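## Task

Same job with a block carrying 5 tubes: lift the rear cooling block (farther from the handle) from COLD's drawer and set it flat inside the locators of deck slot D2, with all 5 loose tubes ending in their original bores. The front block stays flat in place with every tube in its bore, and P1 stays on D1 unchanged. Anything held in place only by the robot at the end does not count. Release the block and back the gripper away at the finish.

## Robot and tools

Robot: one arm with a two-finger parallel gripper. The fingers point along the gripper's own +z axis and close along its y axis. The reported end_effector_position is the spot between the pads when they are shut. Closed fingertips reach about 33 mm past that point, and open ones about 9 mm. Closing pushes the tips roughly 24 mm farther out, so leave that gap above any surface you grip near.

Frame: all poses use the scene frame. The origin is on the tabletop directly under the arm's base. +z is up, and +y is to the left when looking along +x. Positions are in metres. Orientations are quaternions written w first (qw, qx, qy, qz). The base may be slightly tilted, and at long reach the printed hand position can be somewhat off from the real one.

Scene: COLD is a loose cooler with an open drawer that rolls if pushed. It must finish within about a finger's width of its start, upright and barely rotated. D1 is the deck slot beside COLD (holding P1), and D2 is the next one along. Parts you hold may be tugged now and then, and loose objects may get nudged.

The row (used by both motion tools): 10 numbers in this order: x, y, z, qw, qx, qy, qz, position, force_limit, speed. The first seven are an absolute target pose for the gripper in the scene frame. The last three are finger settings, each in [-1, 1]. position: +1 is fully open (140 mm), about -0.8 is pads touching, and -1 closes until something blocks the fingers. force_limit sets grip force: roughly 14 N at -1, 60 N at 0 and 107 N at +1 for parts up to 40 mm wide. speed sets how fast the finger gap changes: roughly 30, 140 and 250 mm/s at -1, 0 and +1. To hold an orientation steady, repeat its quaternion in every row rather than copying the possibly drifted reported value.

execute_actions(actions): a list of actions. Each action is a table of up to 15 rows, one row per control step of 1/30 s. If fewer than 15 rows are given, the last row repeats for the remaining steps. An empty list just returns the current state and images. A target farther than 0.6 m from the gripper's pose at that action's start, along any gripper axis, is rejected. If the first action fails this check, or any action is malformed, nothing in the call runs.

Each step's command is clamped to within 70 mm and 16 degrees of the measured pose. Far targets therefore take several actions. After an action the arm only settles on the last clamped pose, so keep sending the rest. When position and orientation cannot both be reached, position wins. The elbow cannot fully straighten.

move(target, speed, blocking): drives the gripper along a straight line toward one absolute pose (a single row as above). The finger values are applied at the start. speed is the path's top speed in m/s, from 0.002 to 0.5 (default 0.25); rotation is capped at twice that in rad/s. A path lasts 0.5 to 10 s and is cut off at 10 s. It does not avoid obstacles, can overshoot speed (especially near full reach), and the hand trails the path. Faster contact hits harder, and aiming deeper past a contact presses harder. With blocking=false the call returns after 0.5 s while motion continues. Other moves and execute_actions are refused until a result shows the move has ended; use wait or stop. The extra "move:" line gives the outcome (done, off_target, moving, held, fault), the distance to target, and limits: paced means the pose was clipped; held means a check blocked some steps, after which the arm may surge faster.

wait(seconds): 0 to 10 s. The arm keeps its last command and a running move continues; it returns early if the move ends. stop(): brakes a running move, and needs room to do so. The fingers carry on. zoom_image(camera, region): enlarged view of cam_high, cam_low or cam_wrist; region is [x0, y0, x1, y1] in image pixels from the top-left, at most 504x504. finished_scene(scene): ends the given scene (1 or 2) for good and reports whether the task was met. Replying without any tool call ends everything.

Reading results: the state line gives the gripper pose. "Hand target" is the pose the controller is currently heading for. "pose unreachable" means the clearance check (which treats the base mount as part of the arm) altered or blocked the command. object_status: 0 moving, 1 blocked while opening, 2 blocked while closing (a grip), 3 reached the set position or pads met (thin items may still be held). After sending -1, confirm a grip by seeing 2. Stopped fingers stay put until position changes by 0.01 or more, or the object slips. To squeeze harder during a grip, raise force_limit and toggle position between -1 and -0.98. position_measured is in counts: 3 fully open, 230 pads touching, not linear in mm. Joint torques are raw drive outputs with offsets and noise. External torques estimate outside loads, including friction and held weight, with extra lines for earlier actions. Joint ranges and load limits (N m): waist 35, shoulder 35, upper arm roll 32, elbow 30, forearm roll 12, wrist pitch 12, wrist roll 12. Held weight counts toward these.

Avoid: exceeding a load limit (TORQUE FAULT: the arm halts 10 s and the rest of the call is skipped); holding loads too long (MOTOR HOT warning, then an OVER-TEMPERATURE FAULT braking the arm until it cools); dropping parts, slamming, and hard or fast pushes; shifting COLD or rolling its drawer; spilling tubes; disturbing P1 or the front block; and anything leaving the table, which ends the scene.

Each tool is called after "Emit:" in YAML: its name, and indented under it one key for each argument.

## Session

Emit:
execute_actions:
  actions: []

Scene clock: 0.00 s.
end_effector_position=(+0.1156, +0.2790, +0.1998) position_measured=3 object_status=3 end_effector_quat_wxyz=(-0.299, +0.700, +0.572, -0.305)
Joint positions: [ 0.819 -0.041 -0.19  -2.463  0.53   1.658 -2.568]
Joint velocities: [ 0.     0.     0.    -0.     0.    -0.     0.001]
Joint torques (N m, as the joint torque sensors report them, + toward a larger angle): no reading
External joint torques (N m, as the arm's controller estimates them; a push from outside toward a larger angle lowers the number): no reading
Hand target: +0.116, +0.279, +0.200; -0.299, +0.700, +0.572, -0.305

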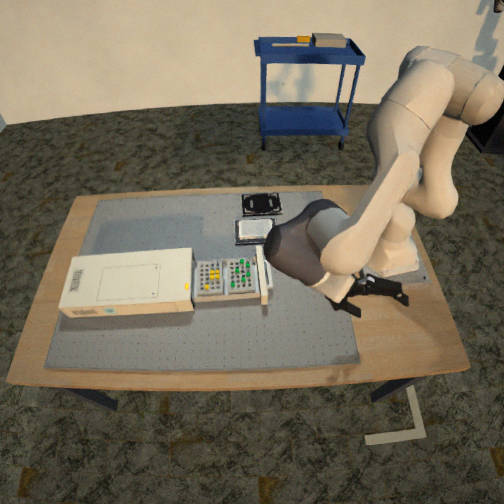

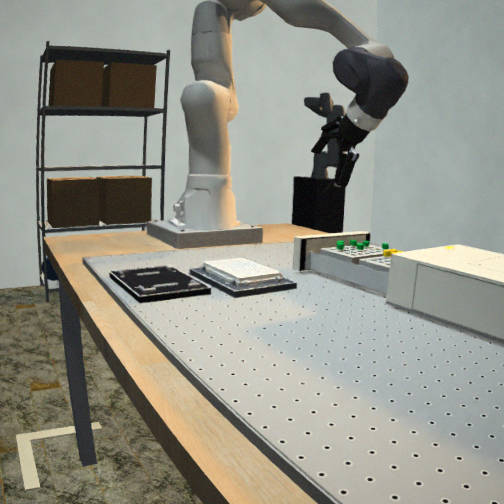

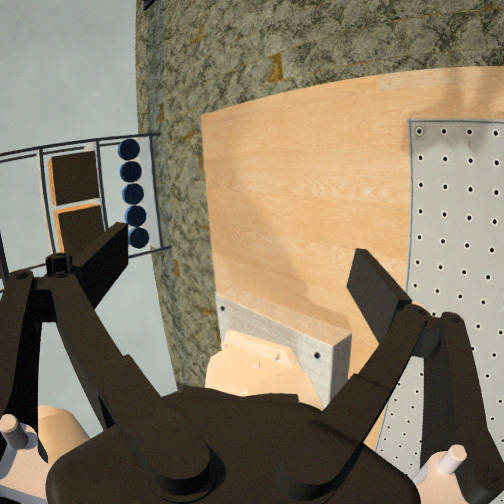

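Emit:
move:
  target: [0.38,0.2,0.25,0,1,0,0,0.34,0,0]
  speed: 0.4

Emit:
move:
  target: [0.60,0.085,0.14,0,0.737,-0.676,0,0.34,0,0]
  speed: 0.4

Scene clock: 3.27 s.
end_effector_position=(+0.3827, +0.2075, +0.2505) position_measured=86 object_status=3 end_effector_quat_wxyz=(+0.003, +1.000, +0.007, +0.001)
Joint positions: [ 0.202 -0.311  0.288 -2.43   0.09   2.114 -1.156]
Joint velocities: [-0.004 -0.001  0.006  0.    -0.001  0.     0.027]
Joint torques (N m, as the joint torque sensors report them, + toward a larger angle): [ -0.39 -18.21  -2.54  25.01   0.39   2.42   0.14]
External joint torques (N m, as the arm's controller estimates them; a push from outside toward a larger angle lowers the number): [-0.45  0.78  0.08  1.36 -0.33 -0.11  0.14]
Hand target: +0.383, +0.207, +0.250; +0.004, +1.000, +0.000, +0.000
Off the commanded pose: 0.008 m, 1 deg.
move: off_target

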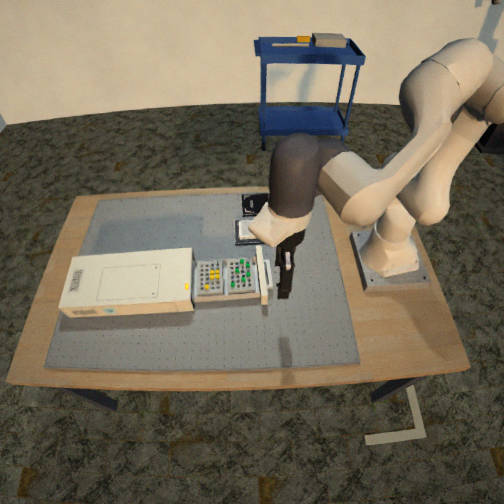

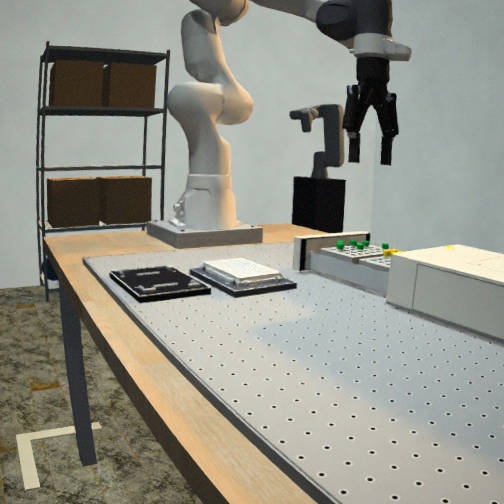

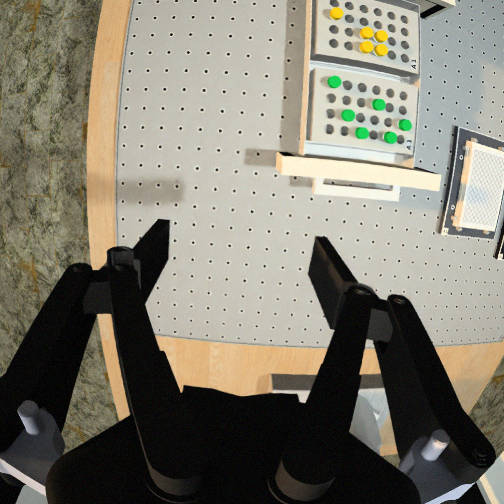

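Scene clock: 6.23 s.
end_effector_position=(+0.6024, +0.0936, +0.1434) position_measured=86 object_status=3 end_effector_quat_wxyz=(-0.003, +0.743, -0.669, -0.003)
Joint positions: [ 0.12   0.334  0.036 -1.95  -0.013  2.274  0.059]
Joint velocities: [ 0.     0.     0.001 -0.     0.    -0.002  0.029]
Joint torques (N m, as the joint torque sensors report them, + toward a larger angle): [  1.58 -39.53  -0.66  23.54   1.24   2.03   0.29]
External joint torques (N m, as the arm's controller estimates them; a push from outside toward a larger angle lowers the number): [ 1.25  1.02 -1.61  1.22  0.64 -0.45  0.29]
Hand target: +0.602, +0.094, +0.142; -0.002, +0.738, -0.675, -0.005
Off the commanded pose: 0.010 m, 1 deg.
move: off_target

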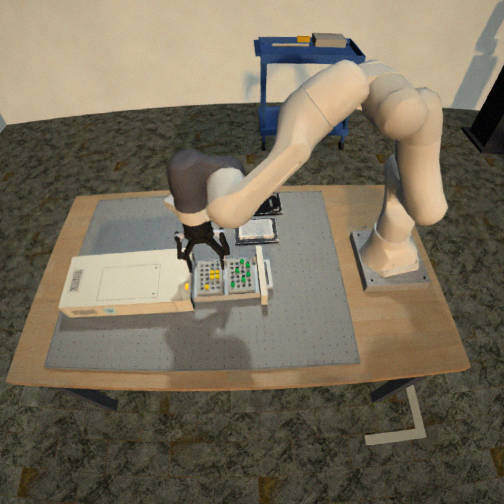

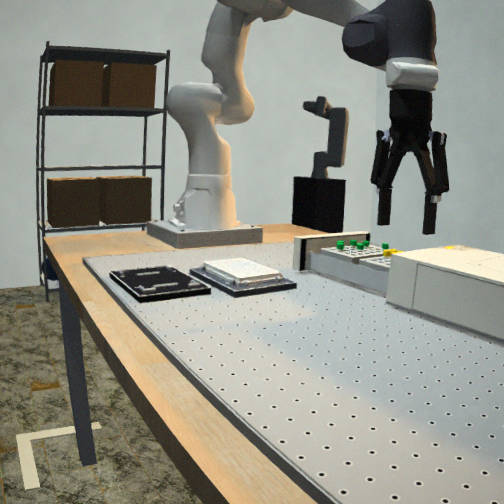

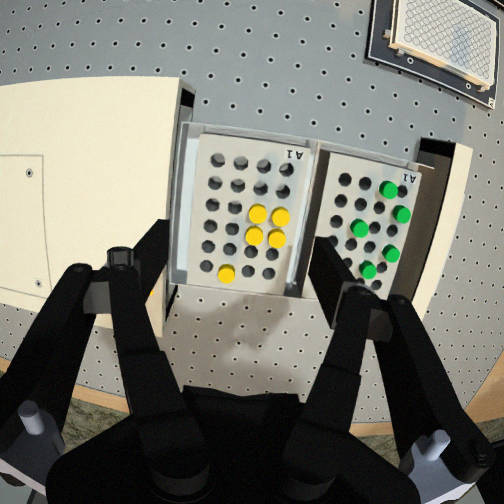

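Emit:
move:
  target: [0.600,0.093,0.098,0,0.737,-0.676,0,0.29,0,0]
  speed: 0.04

Emit:
zoom_image:
  camera: "cam_wrist"
  region: [100,80,380,360]

Emit:
zoom_image:
  camera: "cam_high"
  region: [160,220,260,320]

Scene clock: 7.73 s.
end_effector_position=(+0.5991, +0.0938, +0.0994) position_measured=93 object_status=3 end_effector_quat_wxyz=(-0.000, +0.739, -0.674, -0.002)
Joint positions: [ 0.131  0.398  0.027 -1.981 -0.018  2.364  0.078]
Joint velocities: [ 0.004 -0.001 -0.004 -0.001 -0.     0.016  0.008]
Joint torques (N m, as the joint torque sensors report them, + toward a larger angle): [  1.61 -40.45  -0.57  21.45  -0.09   2.76   0.2 ]
External joint torques (N m, as the arm's controller estimates them; a push from outside toward a larger angle lowers the number): [ 1.34  1.09 -1.47  0.05 -0.64  0.29  0.2 ]
Hand target: +0.600, +0.093, +0.098; -0.000, +0.737, -0.676, -0.001
Off the commanded pose: 0.002 m, 0 deg.
move: done

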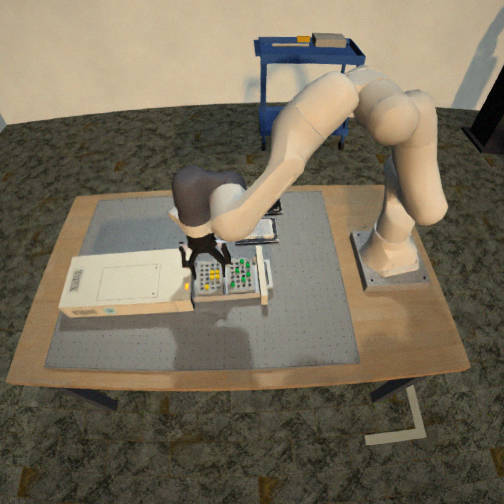

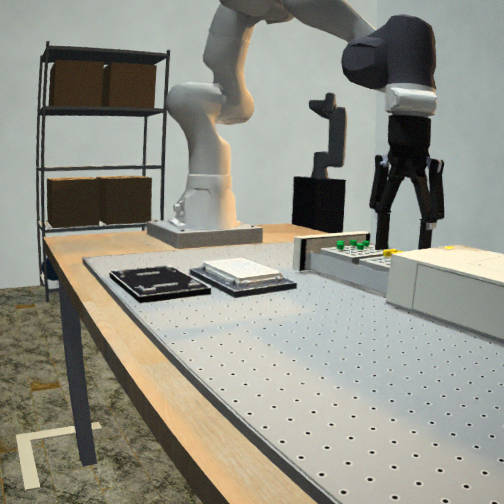

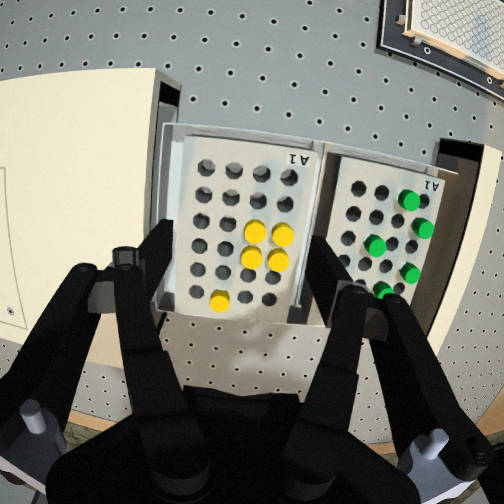

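Region (100, 80, 380, 360) of cam_wrist's 504x504 image, scaled by 1.800, with more detail than that image has.

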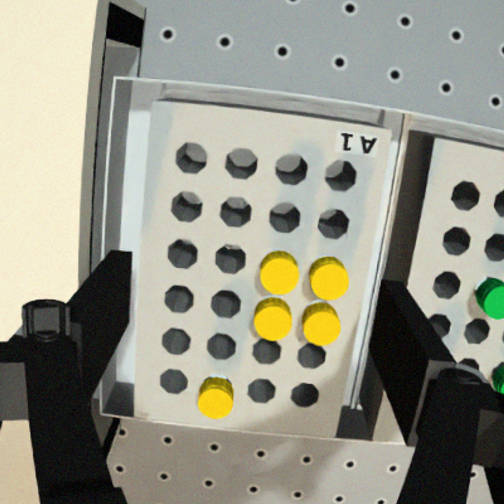

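Region (160, 220, 260, 320) of cam_high's 504x504 image, scaled by 5.040, with more detail than that image has.

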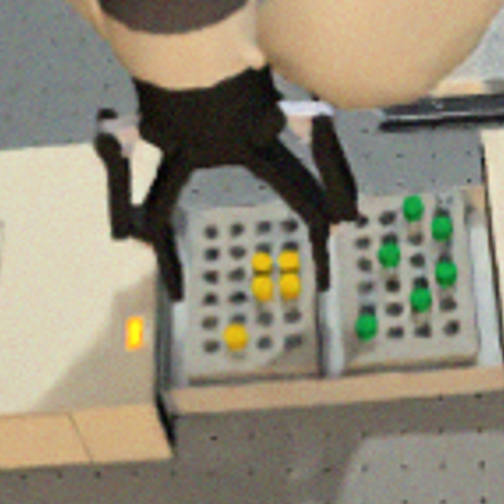

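Emit:
move:
  target: [0.6005,0.094,0.074,0,0.737,-0.676,0,0.29,0,0]
  speed: 0.015

Emit:
zoom_image:
  camera: "cam_low"
  region: [340,180,470,290]

Emit:
zoom_image:
  camera: "cam_high"
  region: [160,220,260,320]

Scene clock: 9.77 s.
end_effector_position=(+0.6004, +0.0948, +0.0757) position_measured=93 object_status=3 end_effector_quat_wxyz=(-0.001, +0.738, -0.675, -0.002)
Joint positions: [ 0.137  0.442  0.021 -1.983 -0.019  2.413  0.081]
Joint velocities: [ 0.003  0.    -0.003 -0.001  0.     0.009 -0.   ]
Joint torques (N m, as the joint torque sensors report them, + toward a larger angle): [  1.81 -40.97  -0.77  20.43  -0.1    2.64   0.19]
External joint torques (N m, as the arm's controller estimates them; a push from outside toward a larger angle lowers the number): [ 1.55  1.37 -1.66 -0.47 -0.63  0.17  0.19]
Hand target: +0.600, +0.094, +0.074; -0.000, +0.737, -0.676, -0.000
Off the commanded pose: 0.002 m, 0 deg.
move: done

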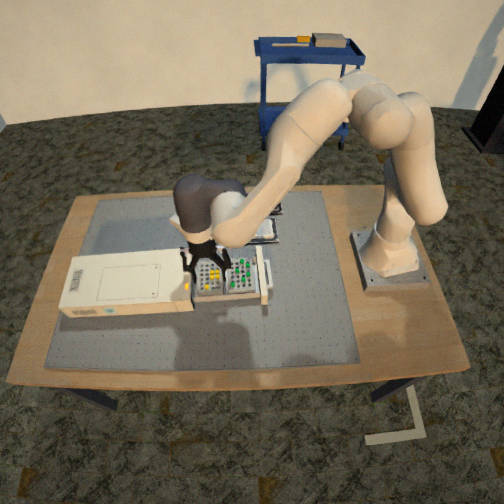

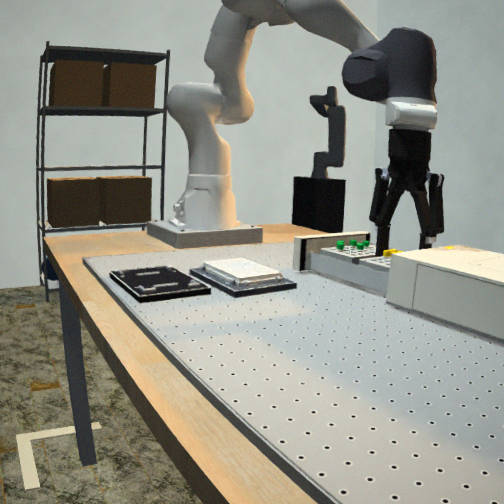

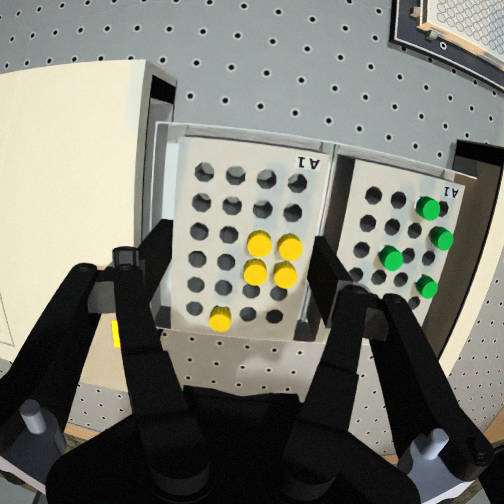

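Region (340, 180, 470, 290) of cam_low's 504x504 image, scaled by 3.877, with more detail than that image has; it fills the top 426 rows of this view, and the rest is white.

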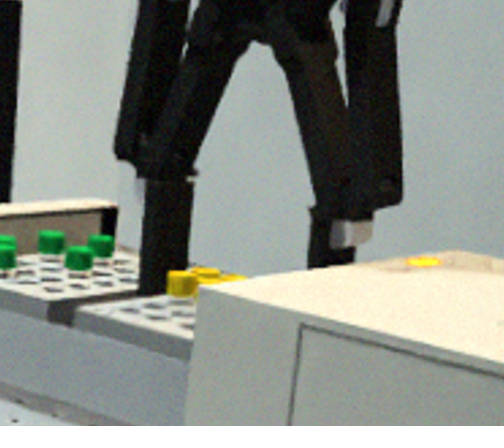

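Region (160, 220, 260, 320) of cam_high's 504x504 image, scaled by 5.040, with more detail than that image has.

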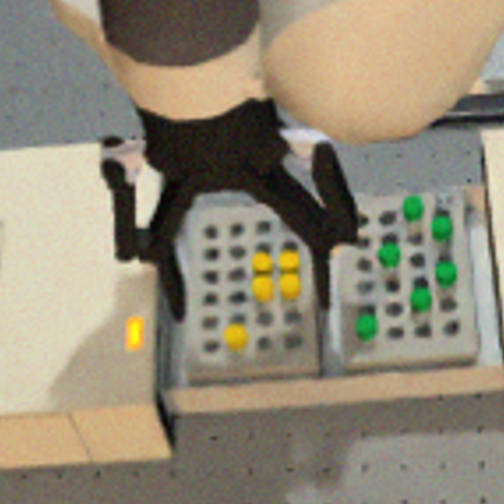

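Emit:
move:
  target: [0.600,0.094,0.066,0,0.737,-0.676,0,0.29,0,0]
  speed: 0.012

Emit:
move:
  target: [0.600,0.094,0.066,0,0.737,-0.676,0,-1,1,-1]

Emit:
move:
  target: [0.603,0.094,0.16,0,0.737,-0.676,0,-1,1,-1]
  speed: 0.06

Emit:
move:
  target: [0.435,-0.27,0.15,0,0.02,-1,0,-1,1,-1]
  speed: 0.2

Emit:
move:
  target: [0.435,-0.27,0.095,0,0.02,-1,0,-1,1,-1]
  speed: 0.06

Emit:
zoom_image:
  camera: "cam_high"
  region: [220,160,305,230]

Scene clock: 10.93 s.
end_effector_position=(+0.6002, +0.0946, +0.0677) position_measured=93 object_status=3 end_effector_quat_wxyz=(-0.001, +0.738, -0.675, -0.001)
Joint positions: [ 0.14   0.455  0.019 -1.986 -0.019  2.43   0.082]
Joint velocities: [ 0.004 -0.    -0.003  0.001  0.001  0.007  0.001]
Joint torques (N m, as the joint torque sensors report them, + toward a larger angle): [  0.89 -40.95  -0.62  20.58  -0.11   2.81   0.11]
External joint torques (N m, as the arm's controller estimates them; a push from outside toward a larger angle lowers the number): [ 0.54  1.68 -1.56 -0.23 -0.63  0.31  0.11]
Hand target: +0.600, +0.094, +0.066; -0.000, +0.737, -0.676, -0.000
Off the commanded pose: 0.002 m, 0 deg.
move: done

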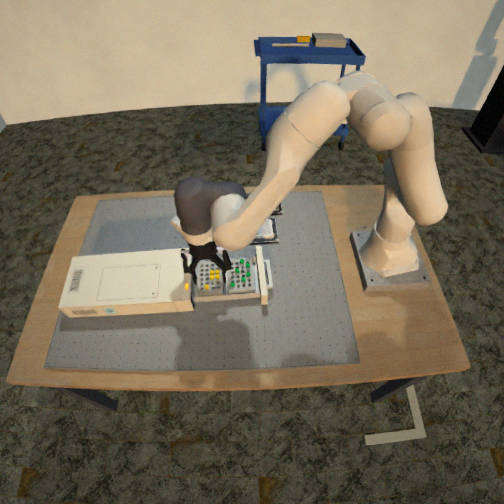

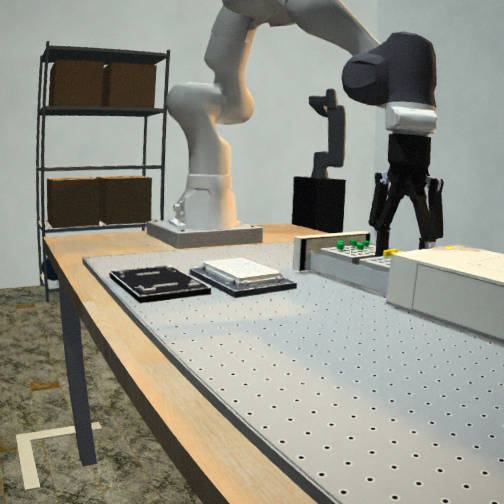

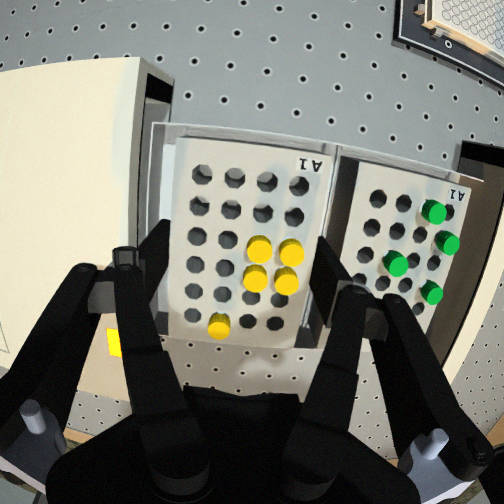

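Scene clock: 11.63 s.
end_effector_position=(+0.6003, +0.0946, +0.0682) position_measured=106 object_status=2 end_effector_quat_wxyz=(-0.001, +0.738, -0.675, -0.001)
Joint positions: [ 0.141  0.455  0.018 -1.986 -0.019  2.429  0.082]
Joint velocities: [ 0.002 -0.001 -0.001 -0.    -0.001 -0.001  0.001]
Joint torques (N m, as the joint torque sensors report them, + toward a larger angle): [  1.05 -40.62  -0.65  20.36  -0.08   3.11   0.09]
External joint torques (N m, as the arm's controller estimates them; a push from outside toward a larger angle lowers the number): [ 0.69  1.83 -1.58 -0.31 -0.6   0.63  0.09]
Hand target: +0.600, +0.094, +0.066; -0.000, +0.737, -0.676, -0.000
Off the commanded pose: 0.002 m, 0 deg.
move: done

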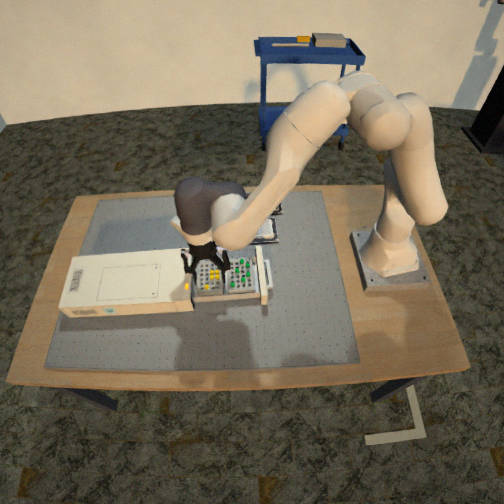

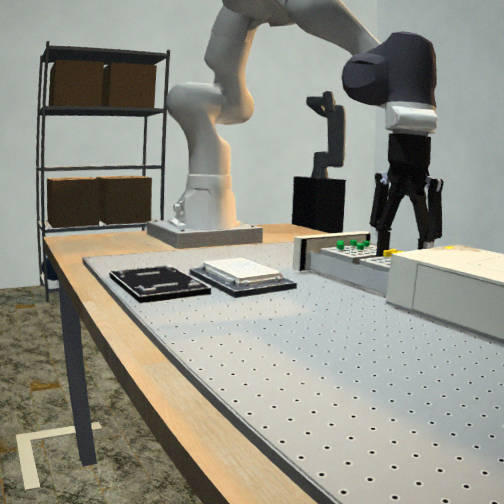

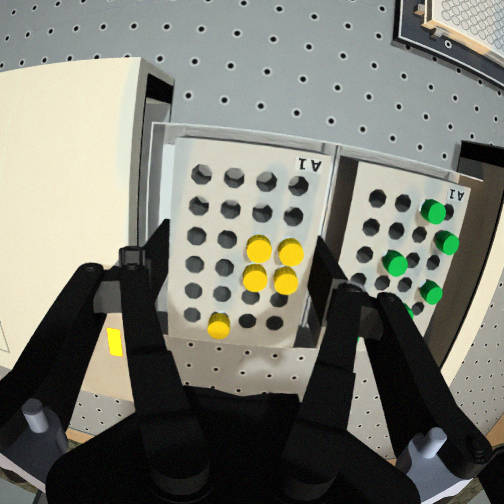

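Scene clock: 13.63 s.
end_effector_position=(+0.5976, +0.0920, +0.1499) position_measured=107 object_status=2 end_effector_quat_wxyz=(+0.008, +0.737, -0.675, -0.005)
Joint positions: [ 0.141  0.326  0.018 -1.939 -0.019  2.235  0.082]
Joint velocities: [ 0.     0.     0.    -0.001 -0.001 -0.009 -0.   ]
Joint torques (N m, as the joint torque sensors report them, + toward a larger angle): [  1.23 -46.59  -0.07  27.34   0.53   2.67   0.09]
External joint torques (N m, as the arm's controller estimates them; a push from outside toward a larger angle lowers the number): [ 0.89 -6.21 -0.82  4.9  -0.08  0.24  0.09]
Hand target: +0.603, +0.093, +0.159; +0.001, +0.737, -0.676, +0.001
Off the commanded pose: 0.012 m, 1 deg.
move: off_target

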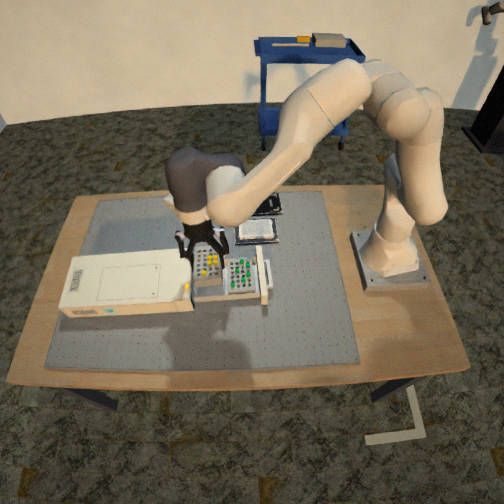

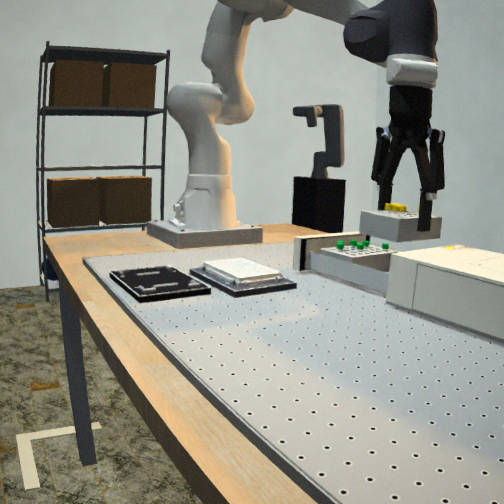

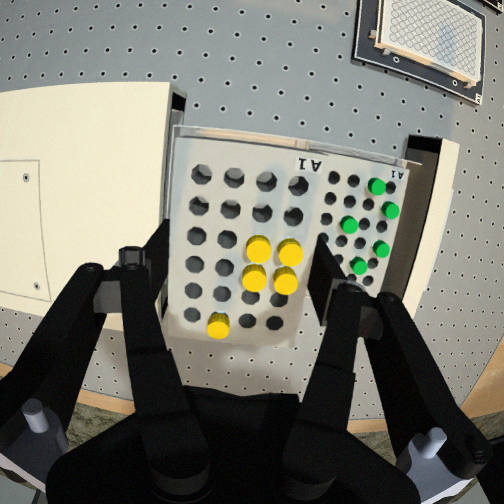

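Scene clock: 18.33 s.
end_effector_position=(+0.4371, -0.2689, +0.1436) position_measured=107 object_status=2 end_effector_quat_wxyz=(-0.010, -0.028, +1.000, +0.004)
Joint positions: [-0.03   0.094 -0.514 -2.293  0.041  2.349  0.944]
Joint velocities: [-0.001  0.    -0.001  0.     0.     0.001  0.03 ]
Joint torques (N m, as the joint torque sensors report them, + toward a larger angle): [  1.15 -31.25  -2.12  26.35   1.03   3.46   0.12]
External joint torques (N m, as the arm's controller estimates them; a push from outside toward a larger angle lowers the number): [ 0.79 -2.73 -1.17  4.98  0.47  1.07  0.12]
Hand target: +0.444, -0.272, +0.149; -0.002, -0.020, +1.000, +0.000
Off the commanded pose: 0.007 m, 2 deg.
move: off_target

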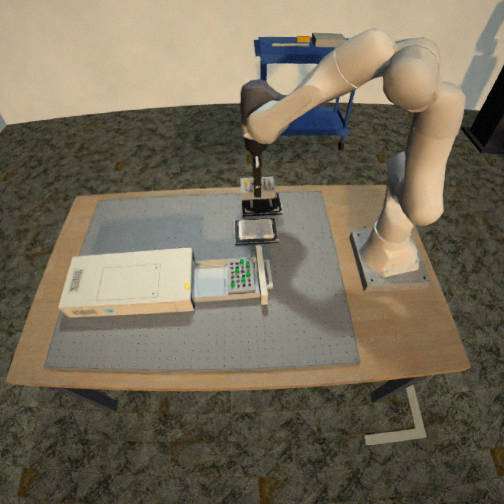

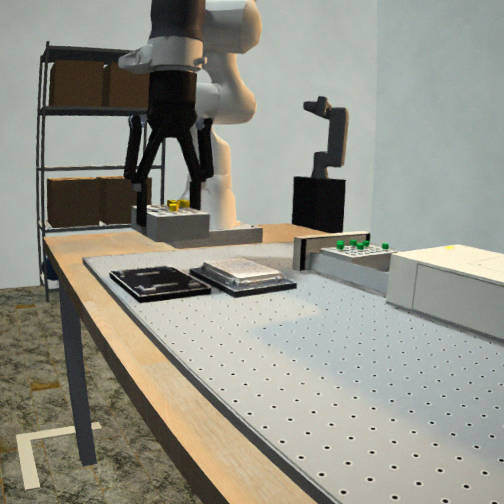

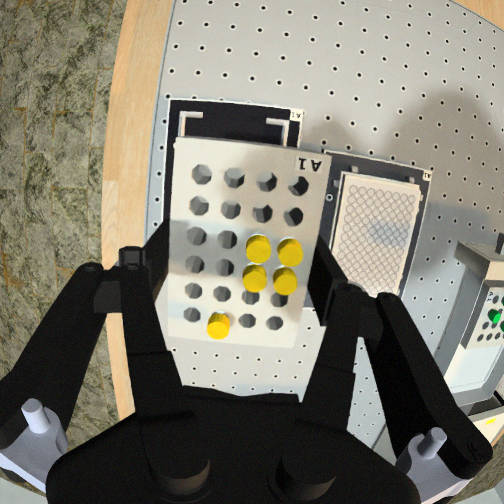

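Scene clock: 19.67 s.
end_effector_position=(+0.4287, -0.2666, +0.0908) position_measured=107 object_status=2 end_effector_quat_wxyz=(-0.008, -0.017, +1.000, +0.004)
Joint positions: [-0.047  0.184 -0.496 -2.352  0.118  2.489  0.906]
Joint velocities: [-0.001 -0.001  0.004 -0.001  0.004  0.011 -0.012]
Joint torques (N m, as the joint torque sensors report them, + toward a larger angle): [ -0.93 -32.38  -2.35  23.36   1.33   3.49  -0.4 ]
External joint torques (N m, as the arm's controller estimates them; a push from outside toward a larger angle lowers the number): [-1.41 -2.46 -0.34  3.77  0.86  1.1  -0.4 ]
Hand target: +0.435, -0.269, +0.095; -0.000, -0.020, +1.000, +0.001
Off the commanded pose: 0.008 m, 1 deg.
move: off_target

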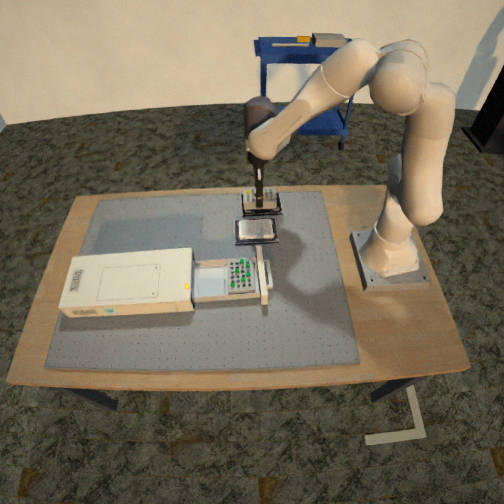

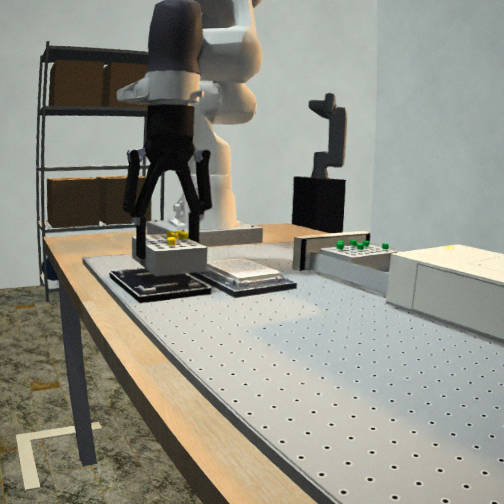

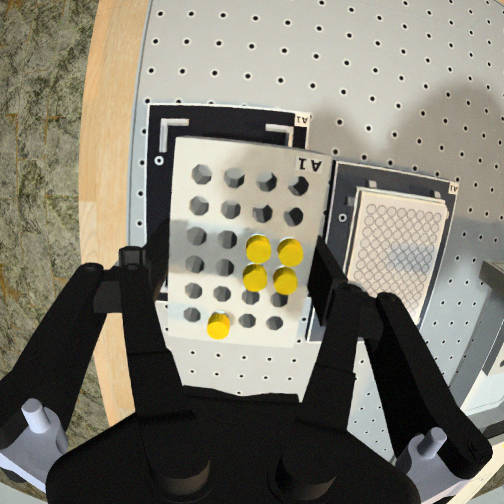

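Region (220, 160, 305, 230) of cam_high's 504x504 image, scaled by 5.929, with more detail than that image has; it fills the top 415 rows of this view, and the rest is white.

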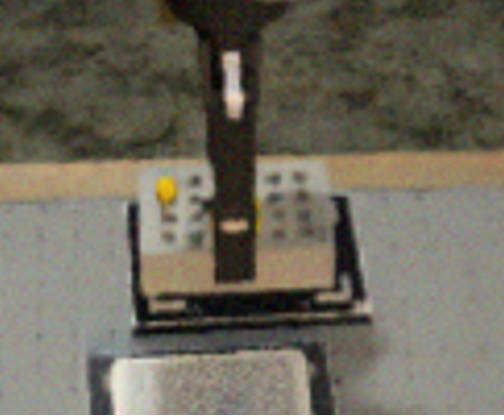

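Emit:
move:
  target: [0.427,-0.286,0.082,0,0.048,-1,0,-1,1,-1]
  speed: 0.03

Emit:
zoom_image:
  camera: "cam_high"
  region: [230,175,295,225]

Emit:
zoom_image:
  camera: "cam_wrist"
  region: [120,70,400,250]

Emit:
zoom_image:
  camera: "cam_low"
  region: [100,220,220,310]

Scene clock: 21.23 s.
end_effector_position=(+0.4208, -0.2823, +0.0771) position_measured=107 object_status=2 end_effector_quat_wxyz=(-0.009, -0.042, +0.999, +0.004)
Joint positions: [-0.107  0.22  -0.467 -2.349  0.14   2.518  0.806]
Joint velocities: [-0.011 -0.001  0.013 -0.001  0.001  0.004 -0.031]
Joint torques (N m, as the joint torque sensors report them, + toward a larger angle): [ -1.18 -33.82  -1.89  23.82   1.29   3.56  -0.41]
External joint torques (N m, as the arm's controller estimates them; a push from outside toward a larger angle lowers the number): [-1.61 -2.83  0.48  4.65  0.83  1.16 -0.41]
Hand target: +0.427, -0.286, +0.082; -0.000, -0.048, +0.999, -0.000
Off the commanded pose: 0.009 m, 1 deg.
move: off_target

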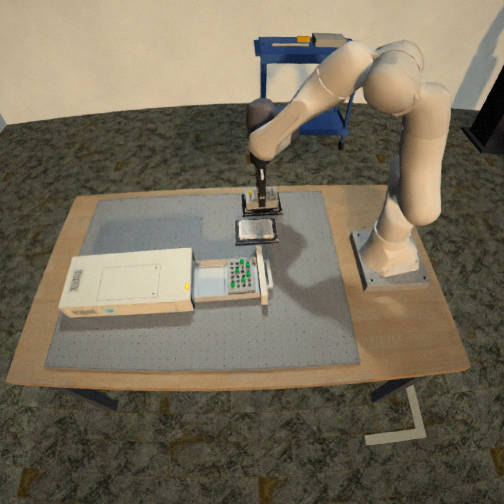

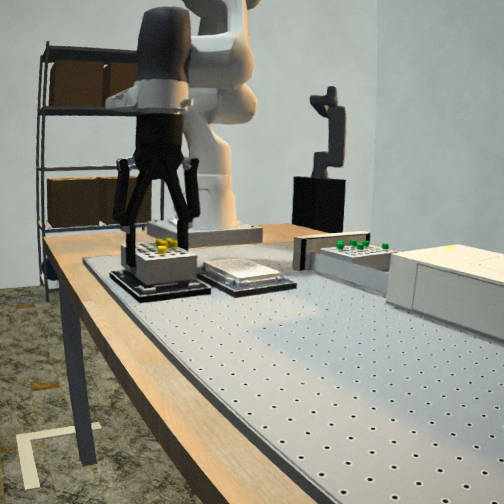

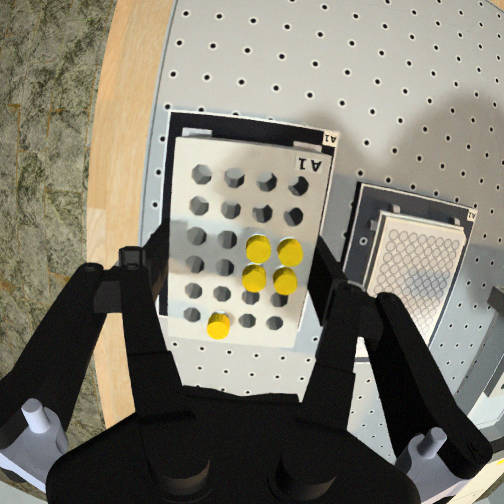

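Region (230, 175, 295, 225) of cam_high's 504x504 image, scaled by 7.754, with more detail than that image has; it fills the top 388 rows of this view, and the rest is white.

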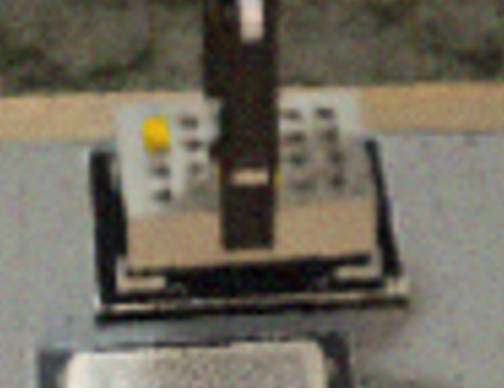

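Region (120, 70, 400, 250) of cam_wrist's 504x504 image, scaled by 1.800, with more detail than that image has; it fills the top 324 rows of this view, and the rest is white.

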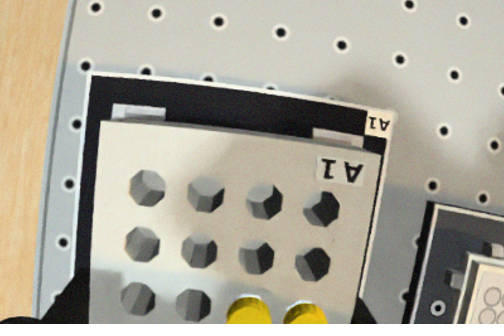

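Region (100, 220, 220, 310) of cam_low's 504x504 image, scaled by 4.200, with more detail than that image has; it fills the top 378 rows of this view, and the rest is white.

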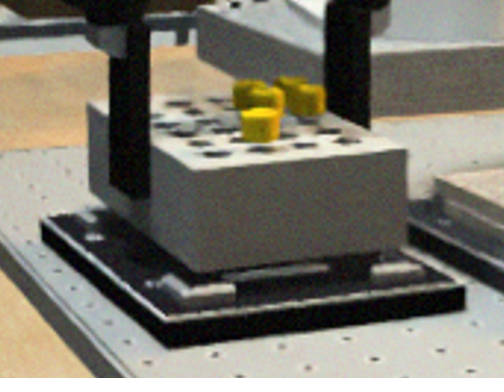

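Emit:
move:
  target: [0.427,-0.2865,0.066,0,0.043,-1,0,-1,1,-1]
  speed: 0.012

Emit:
zoom_image:
  camera: "cam_high"
  region: [230,175,295,225]

Emit:
zoom_image:
  camera: "cam_low"
  region: [100,220,220,310]

Scene clock: 22.63 s.
end_effector_position=(+0.4213, -0.2832, +0.0662) position_measured=107 object_status=2 end_effector_quat_wxyz=(-0.006, -0.039, +0.999, +0.005)
Joint positions: [-0.123  0.246 -0.451 -2.349  0.17   2.545  0.788]
Joint velocities: [-0.005 -0.001  0.003  0.002  0.005 -0.    -0.006]
Joint torques (N m, as the joint torque sensors report them, + toward a larger angle): [  0.8  -28.14  -1.15  22.16   1.3    5.12  -0.55]
External joint torques (N m, as the arm's controller estimates them; a push from outside toward a larger angle lowers the number): [ 0.26  3.68  1.38  3.17  0.87  2.69 -0.55]
Hand target: +0.427, -0.286, +0.066; -0.000, -0.043, +0.999, +0.000
Off the commanded pose: 0.007 m, 1 deg.
move: off_target

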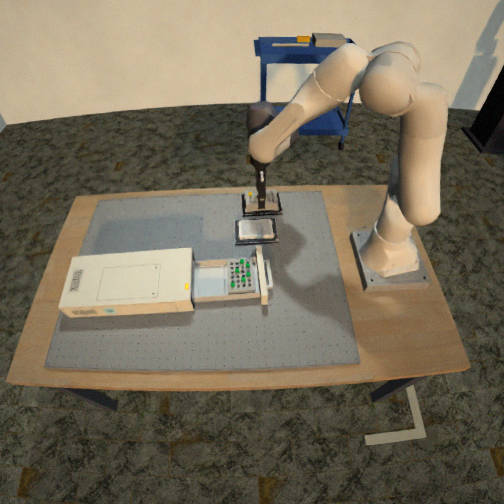

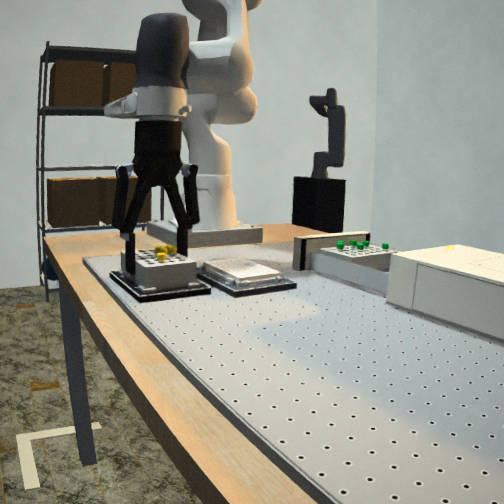

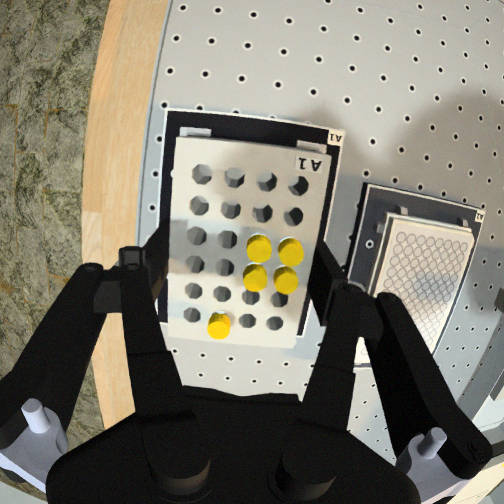

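Region (230, 175, 295, 225) of cam_high's 504x504 image, scaled by 7.754, with more detail than that image has; it fills the top 388 rows of this view, and the rest is white.

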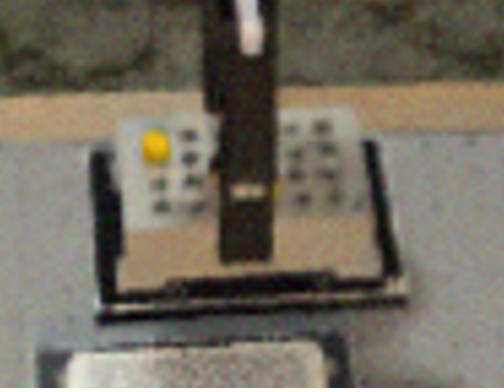

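Region (100, 220, 220, 310) of cam_low's 504x504 image, scaled by 4.200, with more detail than that image has; it fills the top 378 rows of this view, and the rest is white.

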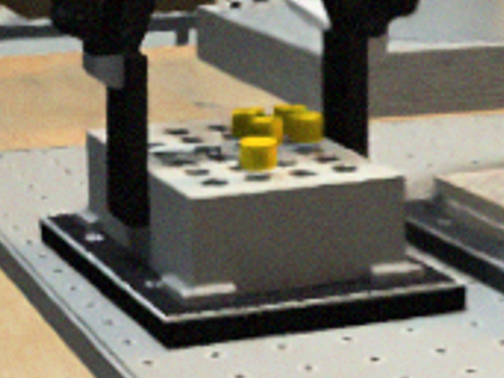

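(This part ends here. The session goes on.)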